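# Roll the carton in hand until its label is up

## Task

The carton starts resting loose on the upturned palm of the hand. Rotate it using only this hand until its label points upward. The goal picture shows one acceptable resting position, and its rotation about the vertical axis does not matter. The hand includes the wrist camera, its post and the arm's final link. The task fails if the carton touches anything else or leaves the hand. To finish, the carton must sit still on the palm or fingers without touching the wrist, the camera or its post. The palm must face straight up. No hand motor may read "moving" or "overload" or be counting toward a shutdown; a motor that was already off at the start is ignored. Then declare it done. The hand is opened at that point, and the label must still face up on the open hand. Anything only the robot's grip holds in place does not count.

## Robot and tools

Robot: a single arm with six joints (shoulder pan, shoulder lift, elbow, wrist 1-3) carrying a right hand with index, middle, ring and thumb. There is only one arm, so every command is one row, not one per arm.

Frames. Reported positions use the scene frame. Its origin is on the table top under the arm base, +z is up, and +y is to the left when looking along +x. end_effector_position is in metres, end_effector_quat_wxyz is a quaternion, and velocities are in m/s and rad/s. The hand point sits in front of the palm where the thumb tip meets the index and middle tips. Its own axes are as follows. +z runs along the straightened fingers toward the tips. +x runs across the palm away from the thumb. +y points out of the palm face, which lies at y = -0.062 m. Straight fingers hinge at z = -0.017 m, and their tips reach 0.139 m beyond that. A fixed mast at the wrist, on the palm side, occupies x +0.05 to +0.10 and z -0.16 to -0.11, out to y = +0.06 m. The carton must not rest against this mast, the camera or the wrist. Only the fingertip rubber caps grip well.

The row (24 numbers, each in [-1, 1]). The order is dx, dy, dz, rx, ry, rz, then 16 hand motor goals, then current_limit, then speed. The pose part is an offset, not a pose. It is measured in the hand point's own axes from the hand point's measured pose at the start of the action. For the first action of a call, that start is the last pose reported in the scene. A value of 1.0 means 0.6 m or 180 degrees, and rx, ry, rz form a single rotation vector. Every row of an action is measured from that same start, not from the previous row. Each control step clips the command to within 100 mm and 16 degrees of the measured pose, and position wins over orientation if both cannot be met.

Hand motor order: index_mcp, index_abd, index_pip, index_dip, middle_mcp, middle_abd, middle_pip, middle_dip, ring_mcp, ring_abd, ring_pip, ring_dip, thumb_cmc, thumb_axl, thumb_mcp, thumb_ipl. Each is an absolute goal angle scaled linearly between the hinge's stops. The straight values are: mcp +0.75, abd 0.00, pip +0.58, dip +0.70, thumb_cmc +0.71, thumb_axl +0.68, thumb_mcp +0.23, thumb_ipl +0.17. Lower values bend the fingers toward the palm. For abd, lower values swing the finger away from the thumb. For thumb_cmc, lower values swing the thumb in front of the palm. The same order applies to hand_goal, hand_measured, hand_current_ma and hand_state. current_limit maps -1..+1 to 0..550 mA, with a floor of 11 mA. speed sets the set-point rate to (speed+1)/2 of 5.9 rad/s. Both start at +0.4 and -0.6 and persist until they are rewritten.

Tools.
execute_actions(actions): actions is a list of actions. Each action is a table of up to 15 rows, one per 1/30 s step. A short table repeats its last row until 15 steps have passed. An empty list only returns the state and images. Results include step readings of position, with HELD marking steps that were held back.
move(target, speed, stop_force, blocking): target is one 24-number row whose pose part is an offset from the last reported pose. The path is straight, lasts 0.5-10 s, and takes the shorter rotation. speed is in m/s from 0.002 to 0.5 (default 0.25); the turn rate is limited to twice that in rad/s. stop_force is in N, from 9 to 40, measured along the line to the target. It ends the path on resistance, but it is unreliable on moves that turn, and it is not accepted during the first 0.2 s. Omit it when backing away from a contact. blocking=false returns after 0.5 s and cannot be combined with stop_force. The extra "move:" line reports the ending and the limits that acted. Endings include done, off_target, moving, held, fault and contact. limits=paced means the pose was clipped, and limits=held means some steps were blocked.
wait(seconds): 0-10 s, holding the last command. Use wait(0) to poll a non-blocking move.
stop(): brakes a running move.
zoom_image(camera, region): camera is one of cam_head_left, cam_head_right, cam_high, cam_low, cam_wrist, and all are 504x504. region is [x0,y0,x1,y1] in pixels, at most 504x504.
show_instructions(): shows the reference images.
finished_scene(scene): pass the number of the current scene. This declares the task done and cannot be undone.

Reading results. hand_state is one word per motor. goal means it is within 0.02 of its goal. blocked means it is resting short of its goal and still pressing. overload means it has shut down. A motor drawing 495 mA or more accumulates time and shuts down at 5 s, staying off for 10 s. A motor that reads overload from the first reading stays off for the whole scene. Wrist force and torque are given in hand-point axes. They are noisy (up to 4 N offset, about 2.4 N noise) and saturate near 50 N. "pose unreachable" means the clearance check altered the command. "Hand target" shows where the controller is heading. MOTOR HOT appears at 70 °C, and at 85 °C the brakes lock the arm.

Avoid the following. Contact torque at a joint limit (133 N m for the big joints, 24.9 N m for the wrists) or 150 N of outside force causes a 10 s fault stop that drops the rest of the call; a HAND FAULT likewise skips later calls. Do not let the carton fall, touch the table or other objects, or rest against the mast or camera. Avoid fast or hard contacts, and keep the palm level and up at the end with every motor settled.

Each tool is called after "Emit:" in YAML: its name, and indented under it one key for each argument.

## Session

Emit:
execute_actions:
  actions: []

Emit:
show_instructions:

Scene clock: 0.00 s.
end_effector_position=(+0.6038, +0.0554, +0.5115) hand_goal=(+0.046, +0.000, -0.008, +0.280, +0.046, +0.000, -0.008, +0.280, +0.046, +0.000, -0.008, +0.280, -0.104, +0.266, +0.032, -0.018) hand_measured=(+0.060, +0.000, -0.006, +0.282, +0.062, +0.000, -0.006, +0.282, +0.060, +0.000, -0.006, +0.282, -0.092, +0.270, +0.034, -0.016) hand_current_ma=(+78, +0, +14, +13, +85, +0, +15, +13, +78, +0, +15, +14, +66, +29, +14, +12) hand_state=(goal, goal, goal, goal, goal, goal, goal, goal, goal, goal, goal, goal, goal, goal, goal, goal) hand_current_limit=0.40 hand_speed=-0.60 end_effector_quat_wxyz=(+0.506, +0.470, +0.508, +0.514) end_effector_velocity=(-0.000, +0.001, +0.000) end_effector_angular_velocity=(-0.002, -0.002, +0.002)
Joint positions: [-0.155 -1.2    2.196 -4.164 -1.341 -0.023]
Joint velocities: [ 0.001  0.    -0.    -0.002  0.001 -0.002]
Wrist force (N, on the end effector, along its own x y z axes, offset not removed): no reading
Wrist torque (N m, same axes, about the end effector's origin, offset not removed): no reading
Hand target: +0.604, +0.055, +0.511; +0.506, +0.470, +0.508, +0.514

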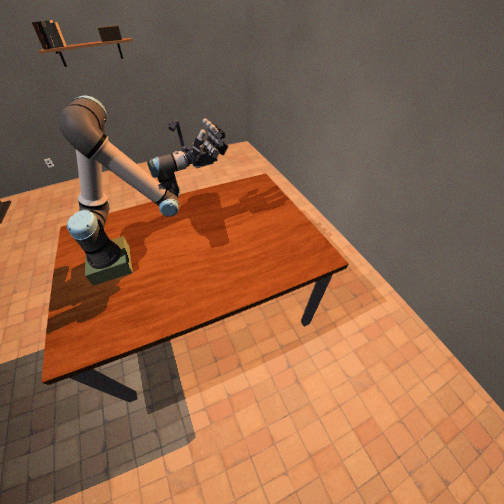

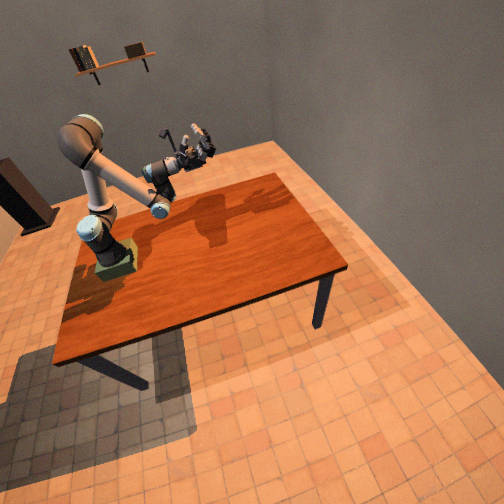

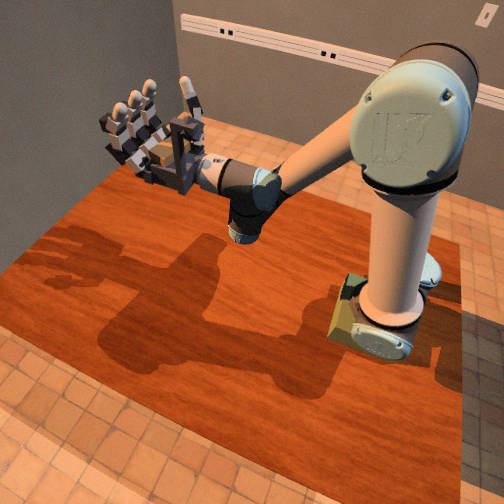

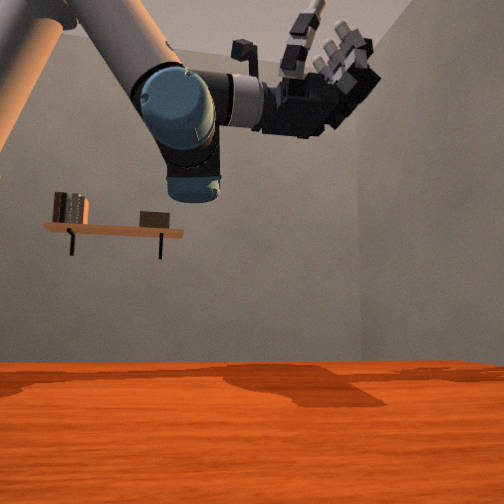

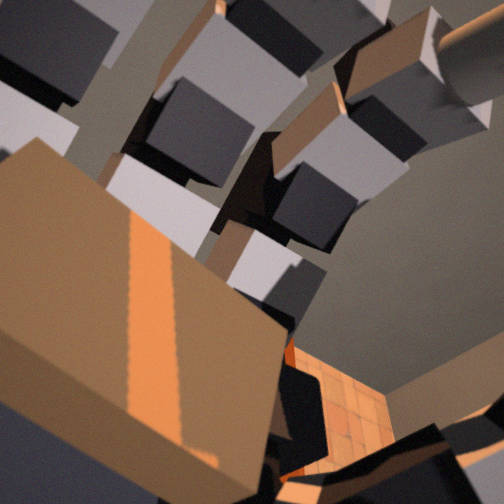

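Reference images for this scene: goal picture from the wrist camera place.

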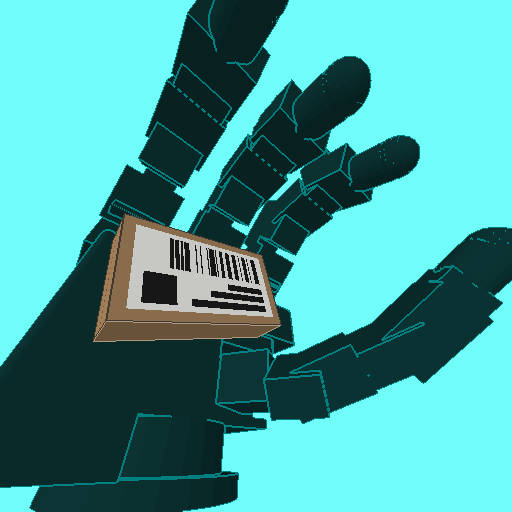

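Emit:
move:
  target: [0,-0.18,-0.1,0.55,0,0,-0.4,0,-0.25,0.6,-0.4,0,-0.25,0.6,-0.4,0,-0.25,0.6,-0.104,0.266,0.032,-0.018,0.4,-0.6]
  speed: 0.25

Scene clock: 6.77 s.
end_effector_position=(+0.5489, +0.0494, +0.4011) hand_goal=(-0.400, +0.000, -0.250, +0.600, -0.400, +0.000, -0.250, +0.600, -0.400, +0.000, -0.250, +0.600, -0.104, +0.266, +0.032, -0.018) hand_measured=(-0.392, +0.000, -0.250, +0.598, -0.388, +0.000, -0.250, +0.598, -0.390, +0.000, -0.250, +0.598, -0.102, +0.270, +0.030, -0.018) hand_current_ma=(+46, +0, +3, -13, +59, +0, +3, -13, +52, +0, +3, -14, +9, +29, -19, +6) hand_state=(goal, goal, goal, goal, goal, goal, goal, goal, goal, goal, goal, goal, goal, goal, goal, goal) hand_current_limit=0.40 hand_speed=-0.60 end_effector_quat_wxyz=(-0.028, +0.691, +0.721, -0.052) end_effector_velocity=(+0.000, +0.000, +0.000) end_effector_angular_velocity=(+0.001, +0.010, -0.001)
Joint positions: [-0.087 -1.58   1.647 -1.514 -1.62  -0.155]
Joint velocities: [ 0.001  0.006 -0.01   0.015 -0.     0.002]
Wrist force (N, on the end effector, along its own x y z axes, offset not removed): [0.6 1.2 0.1]
Wrist torque (N m, same axes, about the end effector's origin, offset not removed): [0.52 -0.13 -0.06]
Hand target: +0.549, +0.049, +0.401; -0.028, +0.691, +0.721, -0.052
Off the commanded pose: 0.000 m, 0 deg.
move: done

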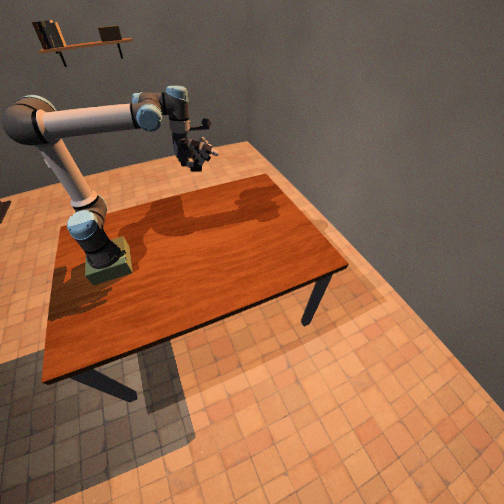

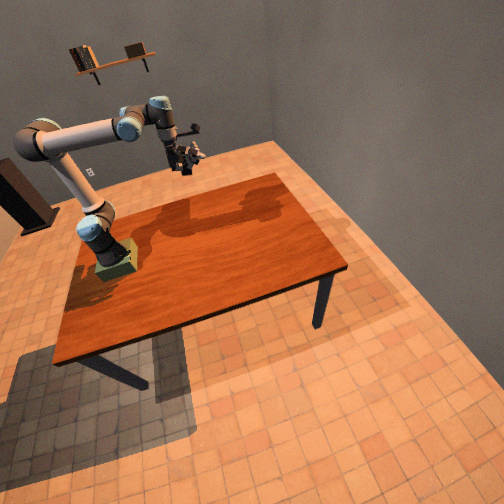

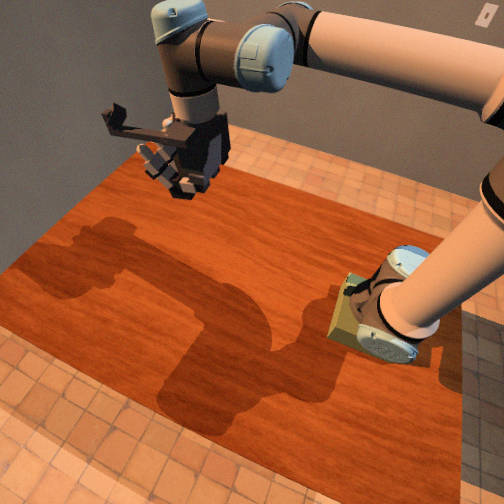

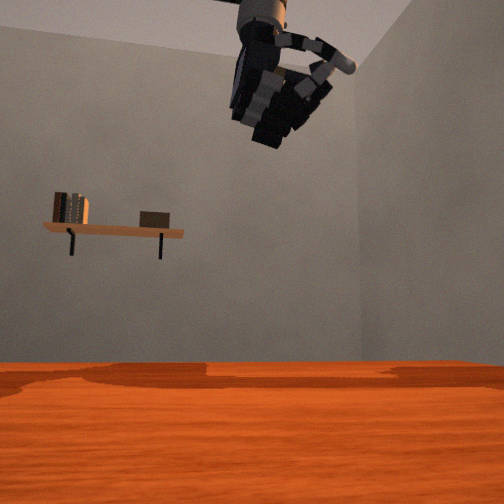

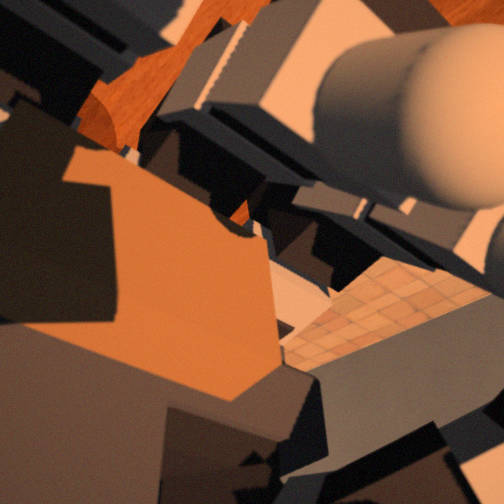

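Emit:
move:
  target: [0,-0.05,0.05,0.11,0,0,-0.4,0,-0.2,0.5,-0.4,0,-0.2,0.5,-0.4,0,-0.2,0.5,-0.104,0.266,0.032,-0.018,0.4,-0.6]
  speed: 0.15

Scene clock: 12.30 s.
end_effector_position=(+0.5158, +0.0471, +0.3747) hand_goal=(-0.400, +0.000, -0.200, +0.500, -0.400, +0.000, -0.200, +0.500, -0.400, +0.000, -0.200, +0.500, -0.104, +0.266, +0.032, -0.018) hand_measured=(-0.392, +0.000, -0.200, +0.504, -0.386, +0.000, -0.198, +0.504, -0.390, +0.000, -0.198, +0.504, -0.104, +0.270, +0.030, -0.018) hand_current_ma=(+47, +0, +2, +20, +71, +0, +8, +19, +59, +0, +10, +20, +0, +26, -19, +6) hand_state=(goal, goal, goal, goal, goal, goal, goal, goal, goal, goal, goal, goal, goal, goal, goal, goal) hand_current_limit=0.40 hand_speed=-0.60 end_effector_quat_wxyz=(-0.146, +0.676, +0.701, -0.175) end_effector_velocity=(-0.001, -0.001, -0.001) end_effector_angular_velocity=(-0.001, +0.009, -0.002)
Joint positions: [-0.073 -1.437  1.465 -1.132 -1.664 -0.117]
Joint velocities: [-0.001  0.005 -0.005  0.009 -0.001  0.002]
Wrist force (N, on the end effector, along its own x y z axes, offset not removed): [-0.5 0.1 -0.3]
Wrist torque (N m, same axes, about the end effector's origin, offset not removed): [0.48 0.02 -0.26]
Hand target: +0.516, +0.047, +0.375; -0.146, +0.676, +0.701, -0.175
Off the commanded pose: 0.000 m, 0 deg.
move: done

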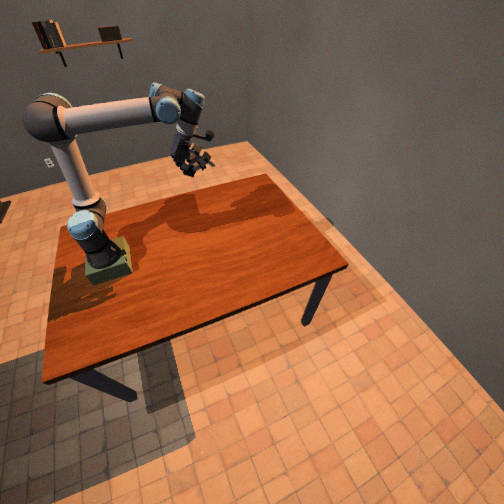

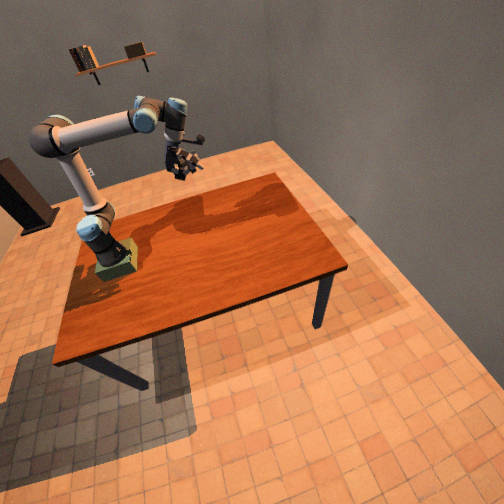

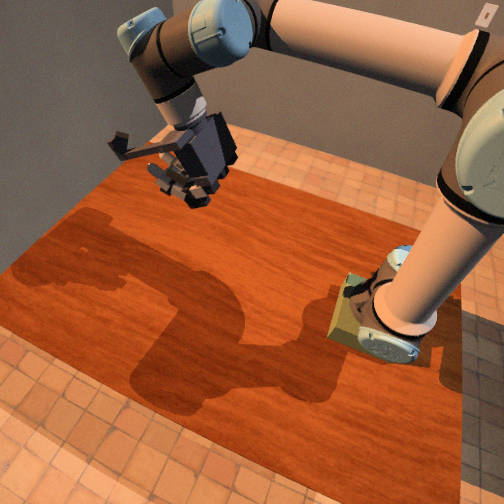

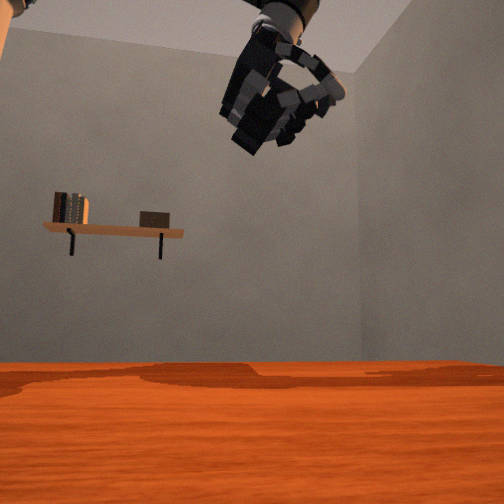

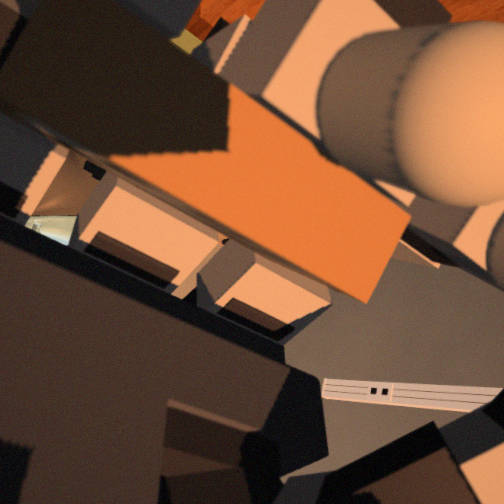

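Emit:
move:
  target: [0,0,0,0,0,0,-0.4,0,0.0,0.35,-0.4,0,0.0,0.35,-0.4,0,0.0,0.35,-0.104,0.266,0.032,-0.018,0.4,-0.85]

Emit:
zoom_image:
  camera: "cam_head_left"
  region: [150, 110, 240, 200]

Scene clock: 16.27 s.
end_effector_position=(+0.5158, +0.0471, +0.3748) hand_goal=(-0.400, +0.000, +0.000, +0.350, -0.400, +0.000, +0.000, +0.350, -0.400, +0.000, +0.000, +0.350, -0.104, +0.266, +0.032, -0.018) hand_measured=(-0.392, +0.000, +0.000, +0.354, -0.386, +0.000, +0.002, +0.354, -0.390, +0.000, +0.002, +0.356, -0.104, +0.270, +0.030, -0.018) hand_current_ma=(+47, +0, +3, +22, +71, +0, +9, +24, +59, +0, +9, +25, +0, +26, -19, +6) hand_state=(goal, goal, goal, goal, goal, goal, goal, goal, goal, goal, goal, goal, goal, goal, goal, goal) hand_current_limit=0.40 hand_speed=-0.85 end_effector_quat_wxyz=(-0.146, +0.676, +0.701, -0.175) end_effector_velocity=(+0.000, +0.001, -0.000) end_effector_angular_velocity=(+0.000, -0.000, +0.002)
Joint positions: [-0.073 -1.437  1.465 -1.132 -1.664 -0.117]
Joint velocities: [ 0.001  0.     0.    -0.     0.    -0.   ]
Wrist force (N, on the end effector, along its own x y z axes, offset not removed): [-0.1 -0.3 -0.3]
Wrist torque (N m, same axes, about the end effector's origin, offset not removed): [0.39 -0.02 -0.22]
Hand target: +0.516, +0.047, +0.375; -0.146, +0.676, +0.701, -0.175
Off the commanded pose: 0.000 m, 0 deg.
move: done

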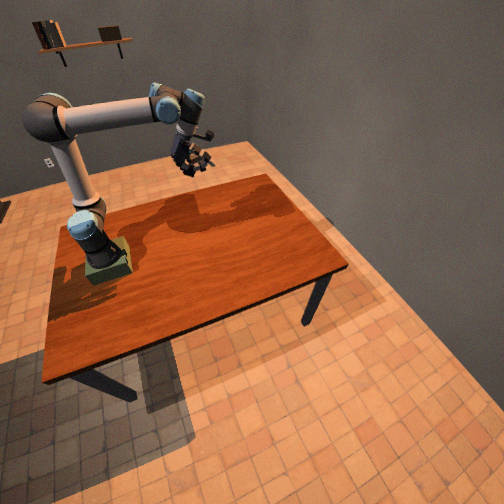

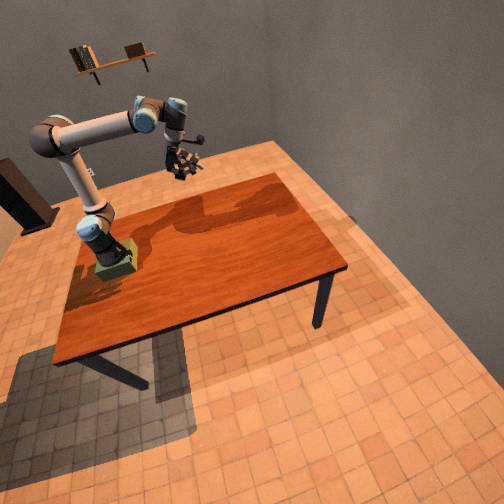

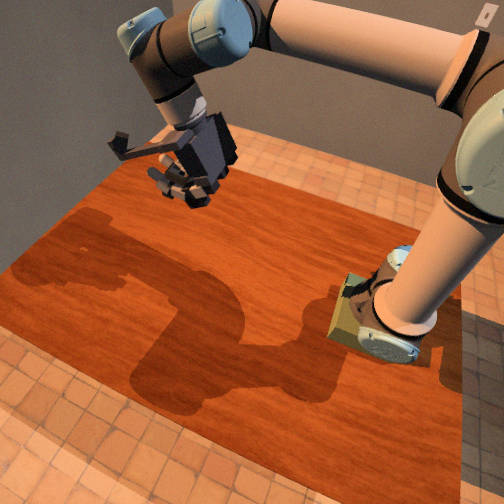

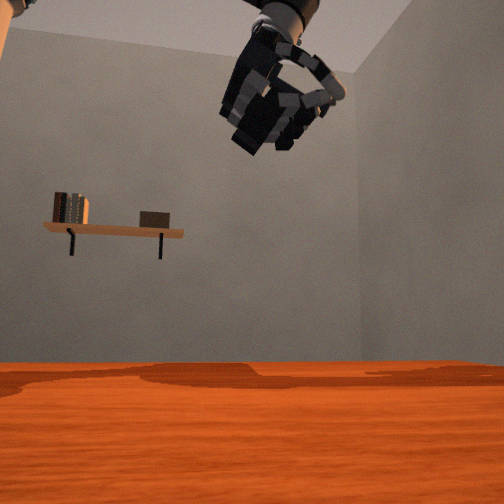

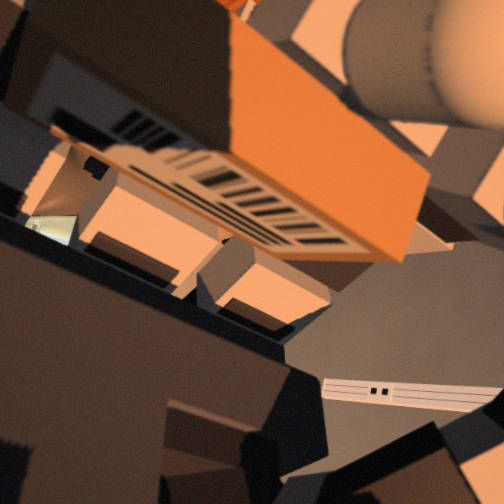

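Region (150, 110, 240, 200) of cam_head_left's 504x504 image, scaled by 5.600, with more detail than that image has.

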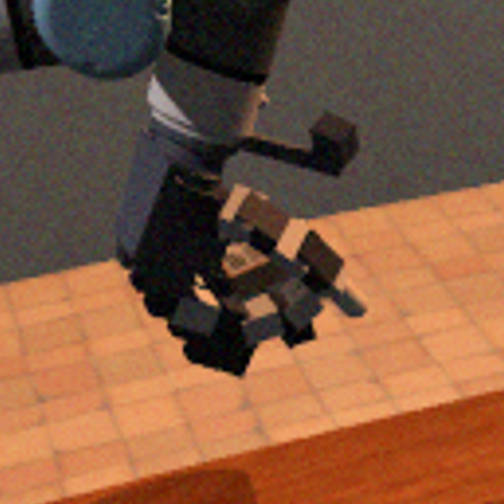

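Emit:
move:
  target: [0,0,0,0,0,0,-0.4,0,0.06,0.55,-0.4,0,0.06,0.55,-0.4,0,0.06,0.55,-0.104,0.266,0.032,-0.018,0.4,-0.85]

Emit:
zoom_image:
  camera: "cam_head_left"
  region: [150, 110, 240, 200]

Scene clock: 20.27 s.
end_effector_position=(+0.5158, +0.0471, +0.3747) hand_goal=(-0.400, +0.000, +0.060, +0.550, -0.400, +0.000, +0.060, +0.550, -0.400, +0.000, +0.060, +0.550, -0.104, +0.266, +0.032, -0.018) hand_measured=(-0.392, +0.000, +0.060, +0.548, -0.386, +0.000, +0.062, +0.548, -0.390, +0.000, +0.062, +0.548, -0.104, +0.270, +0.030, -0.018) hand_current_ma=(+47, +0, +3, -12, +71, +0, +7, -11, +60, +0, +13, -11, +0, +26, -19, +6) hand_state=(goal, goal, goal, goal, goal, goal, goal, goal, goal, goal, goal, goal, goal, goal, goal, goal) hand_current_limit=0.40 hand_speed=-0.85 end_effector_quat_wxyz=(-0.146, +0.676, +0.701, -0.175) end_effector_velocity=(+0.000, +0.001, +0.000) end_effector_angular_velocity=(+0.002, -0.001, +0.002)
Joint positions: [-0.073 -1.437  1.465 -1.132 -1.664 -0.117]
Joint velocities: [ 0.001 -0.    -0.001 -0.     0.001 -0.001]
Wrist force (N, on the end effector, along its own x y z axes, offset not removed): [-1.6 0.0 -1.0]
Wrist torque (N m, same axes, about the end effector's origin, offset not removed): [0.43 0.17 -0.38]
Hand target: +0.516, +0.047, +0.375; -0.146, +0.676, +0.701, -0.175
Off the commanded pose: 0.000 m, 0 deg.
move: done

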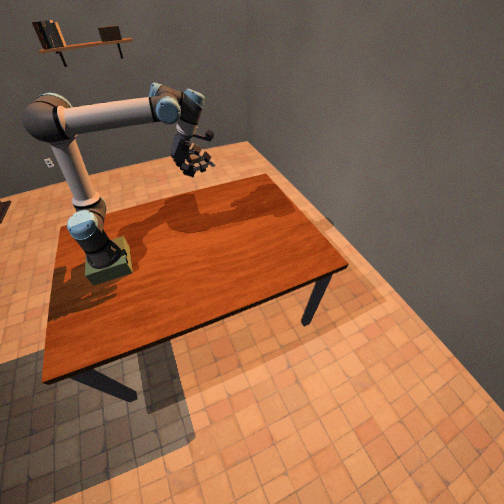

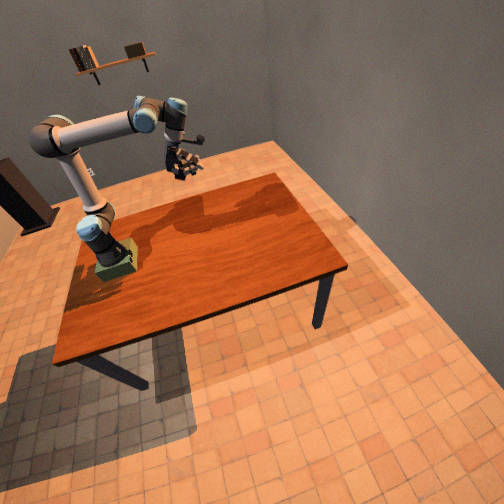

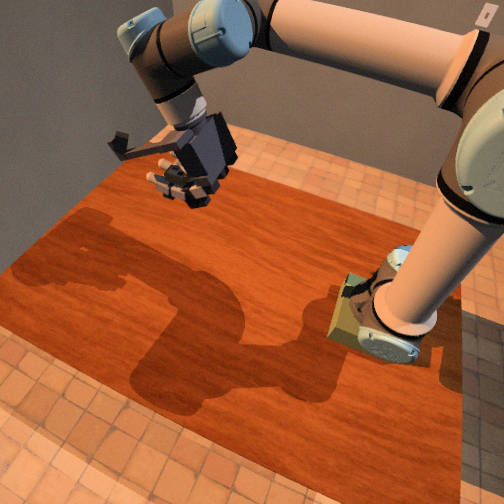

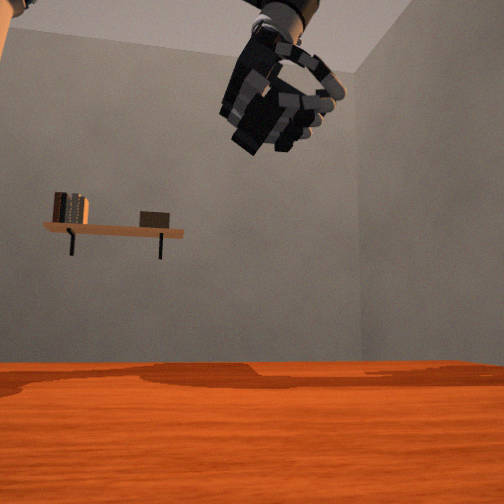

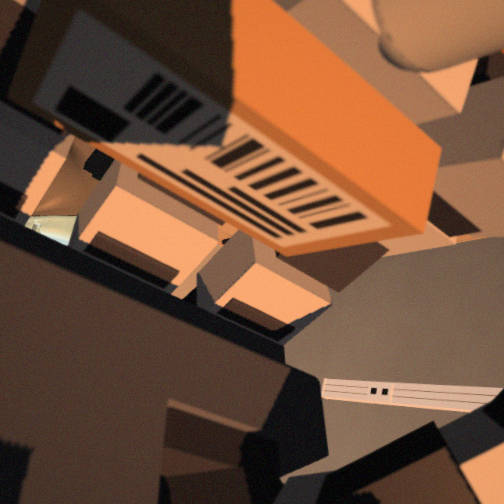

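Region (150, 110, 240, 200) of cam_head_left's 504x504 image, scaled by 5.600, with more detail than that image has.

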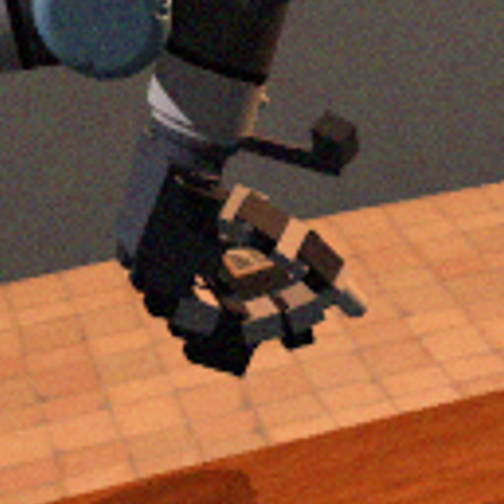

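Emit:
move:
  target: [0,0,0,-0.12,0,0,-0.4,0,0.33,0.5,-0.4,0,0.33,0.5,-0.4,0,0.33,0.5,-0.104,0.266,0.032,-0.018,0.4,-0.93]
  speed: 0.15

Emit:
zoom_image:
  camera: "cam_head_left"
  region: [150, 110, 240, 200]

Scene clock: 25.40 s.
end_effector_position=(+0.5158, +0.0471, +0.3748) hand_goal=(-0.400, +0.000, +0.330, +0.500, -0.400, +0.000, +0.330, +0.500, -0.400, +0.000, +0.330, +0.500, -0.104, +0.266, +0.032, -0.018) hand_measured=(-0.392, +0.000, +0.330, +0.504, -0.386, +0.000, +0.332, +0.504, -0.388, +0.000, +0.332, +0.506, -0.104, +0.270, +0.030, -0.018) hand_current_ma=(+50, +0, +3, +22, +74, +0, +8, +23, +68, +0, +11, +26, +0, +26, -19, +6) hand_state=(goal, goal, goal, goal, goal, goal, goal, goal, goal, goal, goal, goal, goal, goal, goal, goal) hand_current_limit=0.40 hand_speed=-0.93 end_effector_quat_wxyz=(-0.017, +0.691, +0.721, -0.040) end_effector_velocity=(+0.000, -0.000, +0.000) end_effector_angular_velocity=(-0.000, -0.005, -0.001)
Joint positions: [-0.104 -1.675  1.815 -1.619 -1.617 -0.173]
Joint velocities: [-0.    -0.002  0.003 -0.007  0.001  0.001]
Wrist force (N, on the end effector, along its own x y z axes, offset not removed): [0.2 0.3 0.2]
Wrist torque (N m, same axes, about the end effector's origin, offset not removed): [0.53 -0.05 -0.09]
Hand target: +0.516, +0.047, +0.375; -0.017, +0.691, +0.721, -0.040
Off the commanded pose: 0.000 m, 0 deg.
move: done

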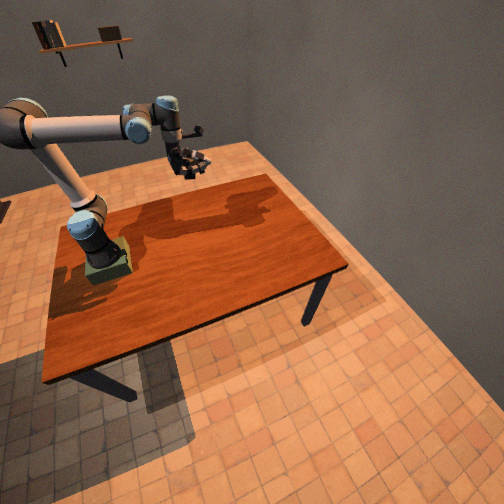

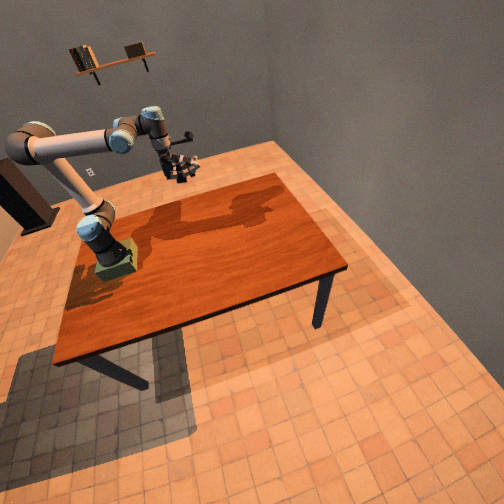

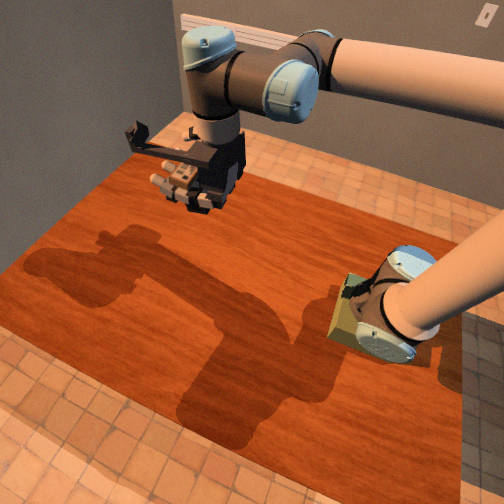

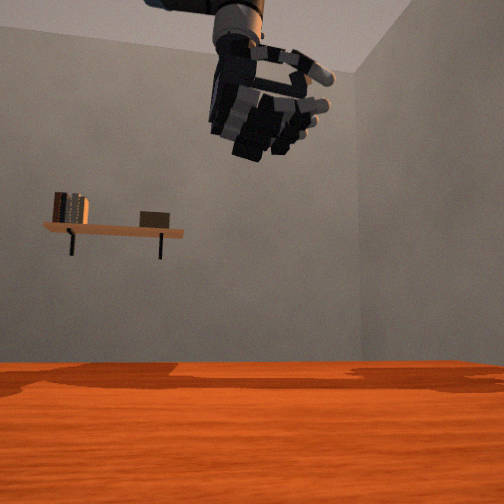

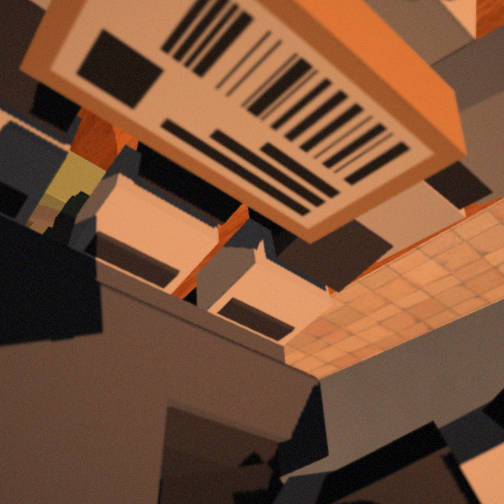

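Region (150, 110, 240, 200) of cam_head_left's 504x504 image, scaled by 5.600, with more detail than that image has.

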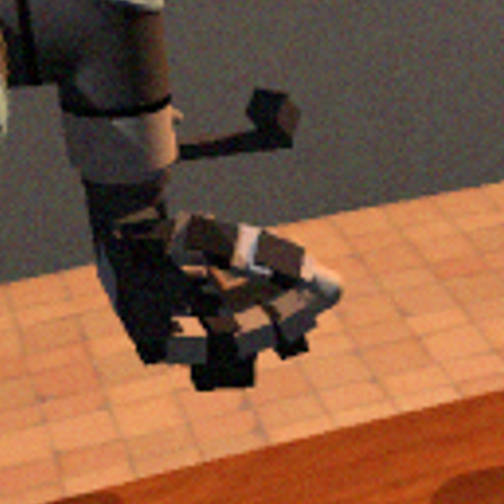

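Emit:
move:
  target: [0,0.08,-0.03,-0.25,0,0,0.09,0,0.35,0.5,0.09,0,0.35,0.5,0.09,0,0.35,0.5,-0.104,0.266,0.032,-0.018,0.4,-0.94]
  speed: 0.2

Scene clock: 33.70 s.
end_effector_position=(+0.5649, +0.0498, +0.3889) hand_goal=(+0.090, +0.000, +0.350, +0.500, +0.090, +0.000, +0.350, +0.500, +0.090, +0.000, +0.350, +0.500, -0.104, +0.266, +0.032, -0.018) hand_measured=(+0.098, +0.000, +0.350, +0.504, +0.102, +0.000, +0.352, +0.504, +0.100, +0.000, +0.352, +0.504, -0.104, +0.270, +0.030, -0.018) hand_current_ma=(+51, +0, +3, +21, +63, +0, +8, +21, +58, +0, +11, +22, +2, +26, -19, +6) hand_state=(goal, goal, goal, goal, goal, goal, goal, goal, goal, goal, goal, goal, goal, goal, goal, goal) hand_current_limit=0.40 hand_speed=-0.94 end_effector_quat_wxyz=(+0.249, +0.645, +0.682, +0.239) end_effector_velocity=(+0.000, +0.000, -0.000) end_effector_angular_velocity=(-0.000, -0.000, +0.000)
Joint positions: [-0.164 -1.715  2.324 -2.857 -1.443 -0.203]
Joint velocities: [ 0.001  0.001  0.    -0.001 -0.     0.   ]
Wrist force (N, on the end effector, along its own x y z axes, offset not removed): [0.8 0.2 -0.1]
Wrist torque (N m, same axes, about the end effector's origin, offset not removed): [0.24 -0.16 -0.16]
Hand target: +0.565, +0.050, +0.389; +0.249, +0.645, +0.682, +0.239
Off the commanded pose: 0.000 m, 0 deg.
move: done

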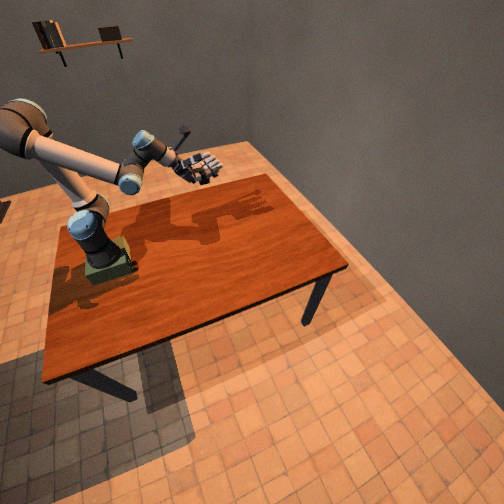

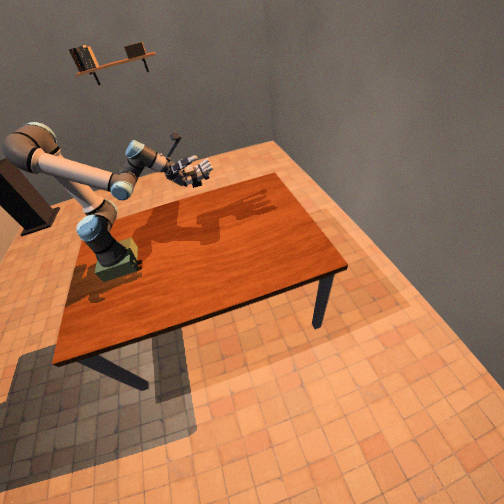

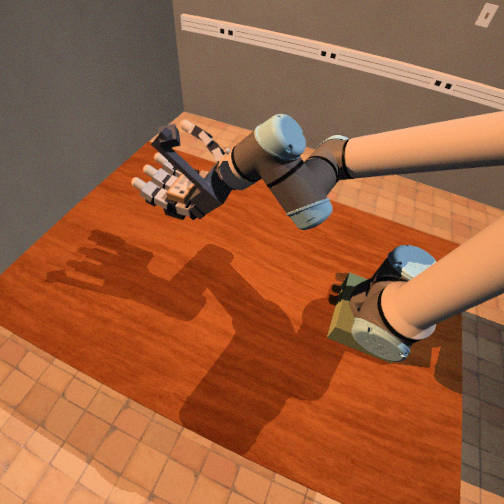

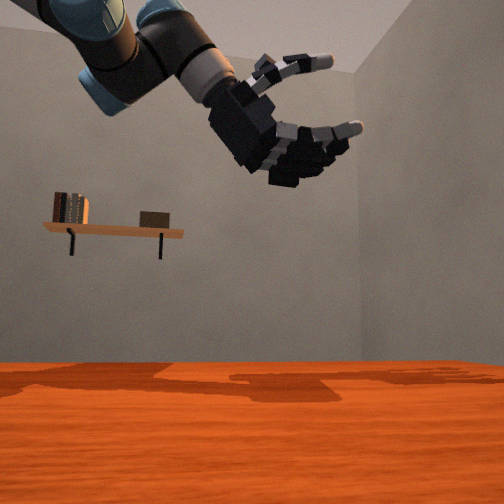

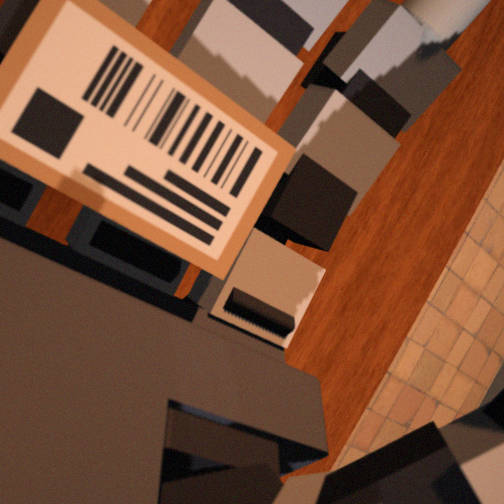

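Emit:
move:
  target: [0,0.12,-0.04,-0.276,0,0.011,0.66,0,0.48,0.55,0.66,0,0.48,0.55,0.66,0,0.48,0.55,-0.104,0.266,0.032,-0.018,0.4,-0.91]
  speed: 0.2

Emit:
zoom_image:
  camera: "cam_high"
  region: [70, 80, 230, 240]

Scene clock: 40.17 s.
end_effector_position=(+0.6040, +0.0536, +0.4537) hand_goal=(+0.660, +0.000, +0.480, +0.550, +0.660, +0.000, +0.480, +0.550, +0.660, +0.000, +0.480, +0.550, -0.104, +0.266, +0.032, -0.018) hand_measured=(+0.670, +0.000, +0.480, +0.548, +0.672, +0.000, +0.480, +0.548, +0.670, +0.000, +0.480, +0.548, -0.102, +0.270, +0.030, -0.018) hand_current_ma=(+52, +0, +3, -12, +63, +0, +4, -12, +59, +0, +4, -12, +14, +26, -19, +6) hand_state=(goal, goal, goal, goal, goal, goal, goal, goal, goal, goal, goal, goal, goal, goal, goal, goal) hand_current_limit=0.40 hand_speed=-0.91 end_effector_quat_wxyz=(+0.492, +0.492, +0.508, +0.508) end_effector_velocity=(-0.000, -0.000, +0.000) end_effector_angular_velocity=(-0.003, -0.001, -0.001)
Joint positions: [-0.146 -1.089  2.233 -4.27  -1.365 -0.003]
Joint velocities: [-0.001 -0.    -0.    -0.001  0.    -0.003]
Wrist force (N, on the end effector, along its own x y z axes, offset not removed): [0.0 0.5 -1.3]
Wrist torque (N m, same axes, about the end effector's origin, offset not removed): [0.32 0.06 -0.24]
Hand target: +0.604, +0.054, +0.454; +0.492, +0.492, +0.508, +0.508
Off the commanded pose: 0.000 m, 0 deg.
move: done

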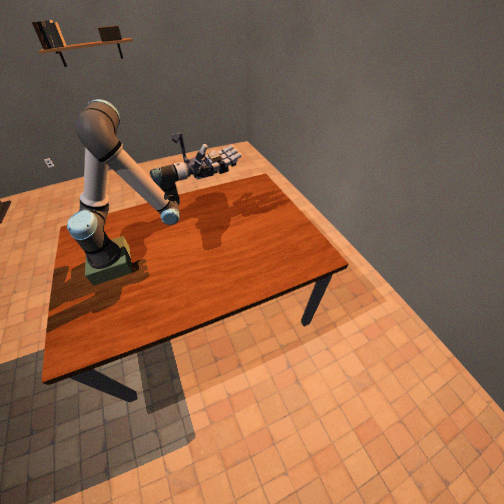

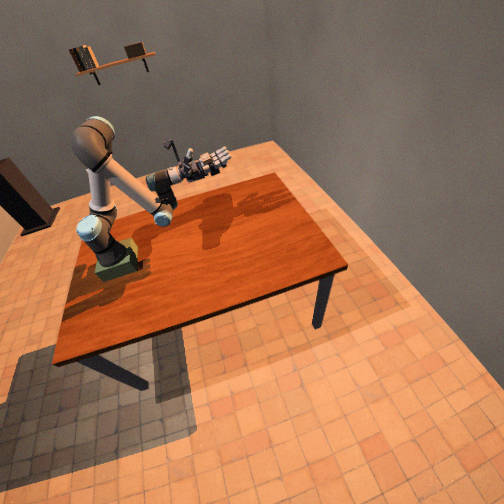

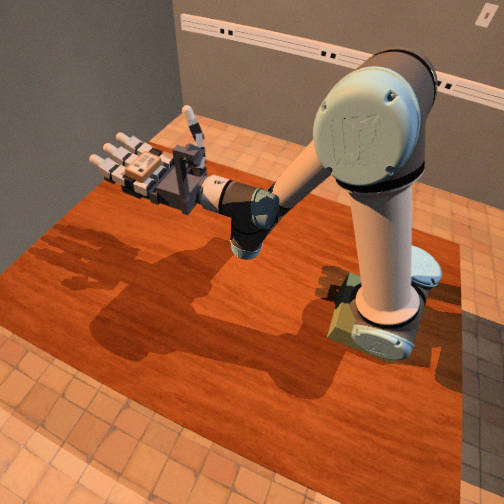

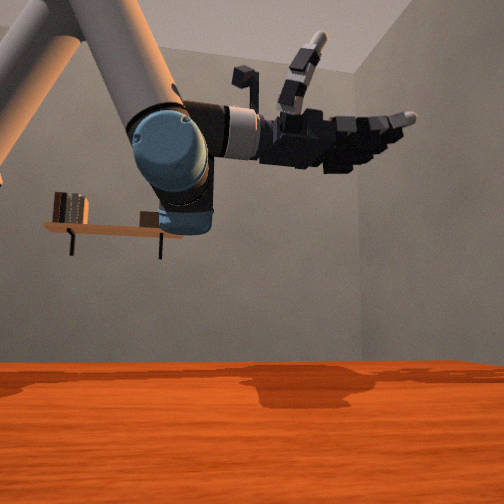

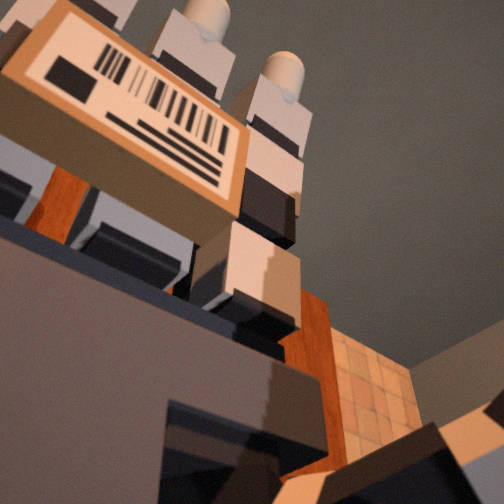

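Region (70, 80, 230, 240) of cam_high's 504x504 image, scaled by 3.150, with more detail than that image has.

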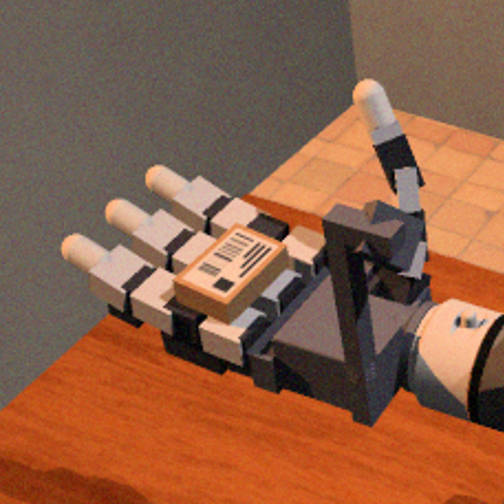

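Emit:
finished_scene:
  scene: 2

The scene is finished: the task was done.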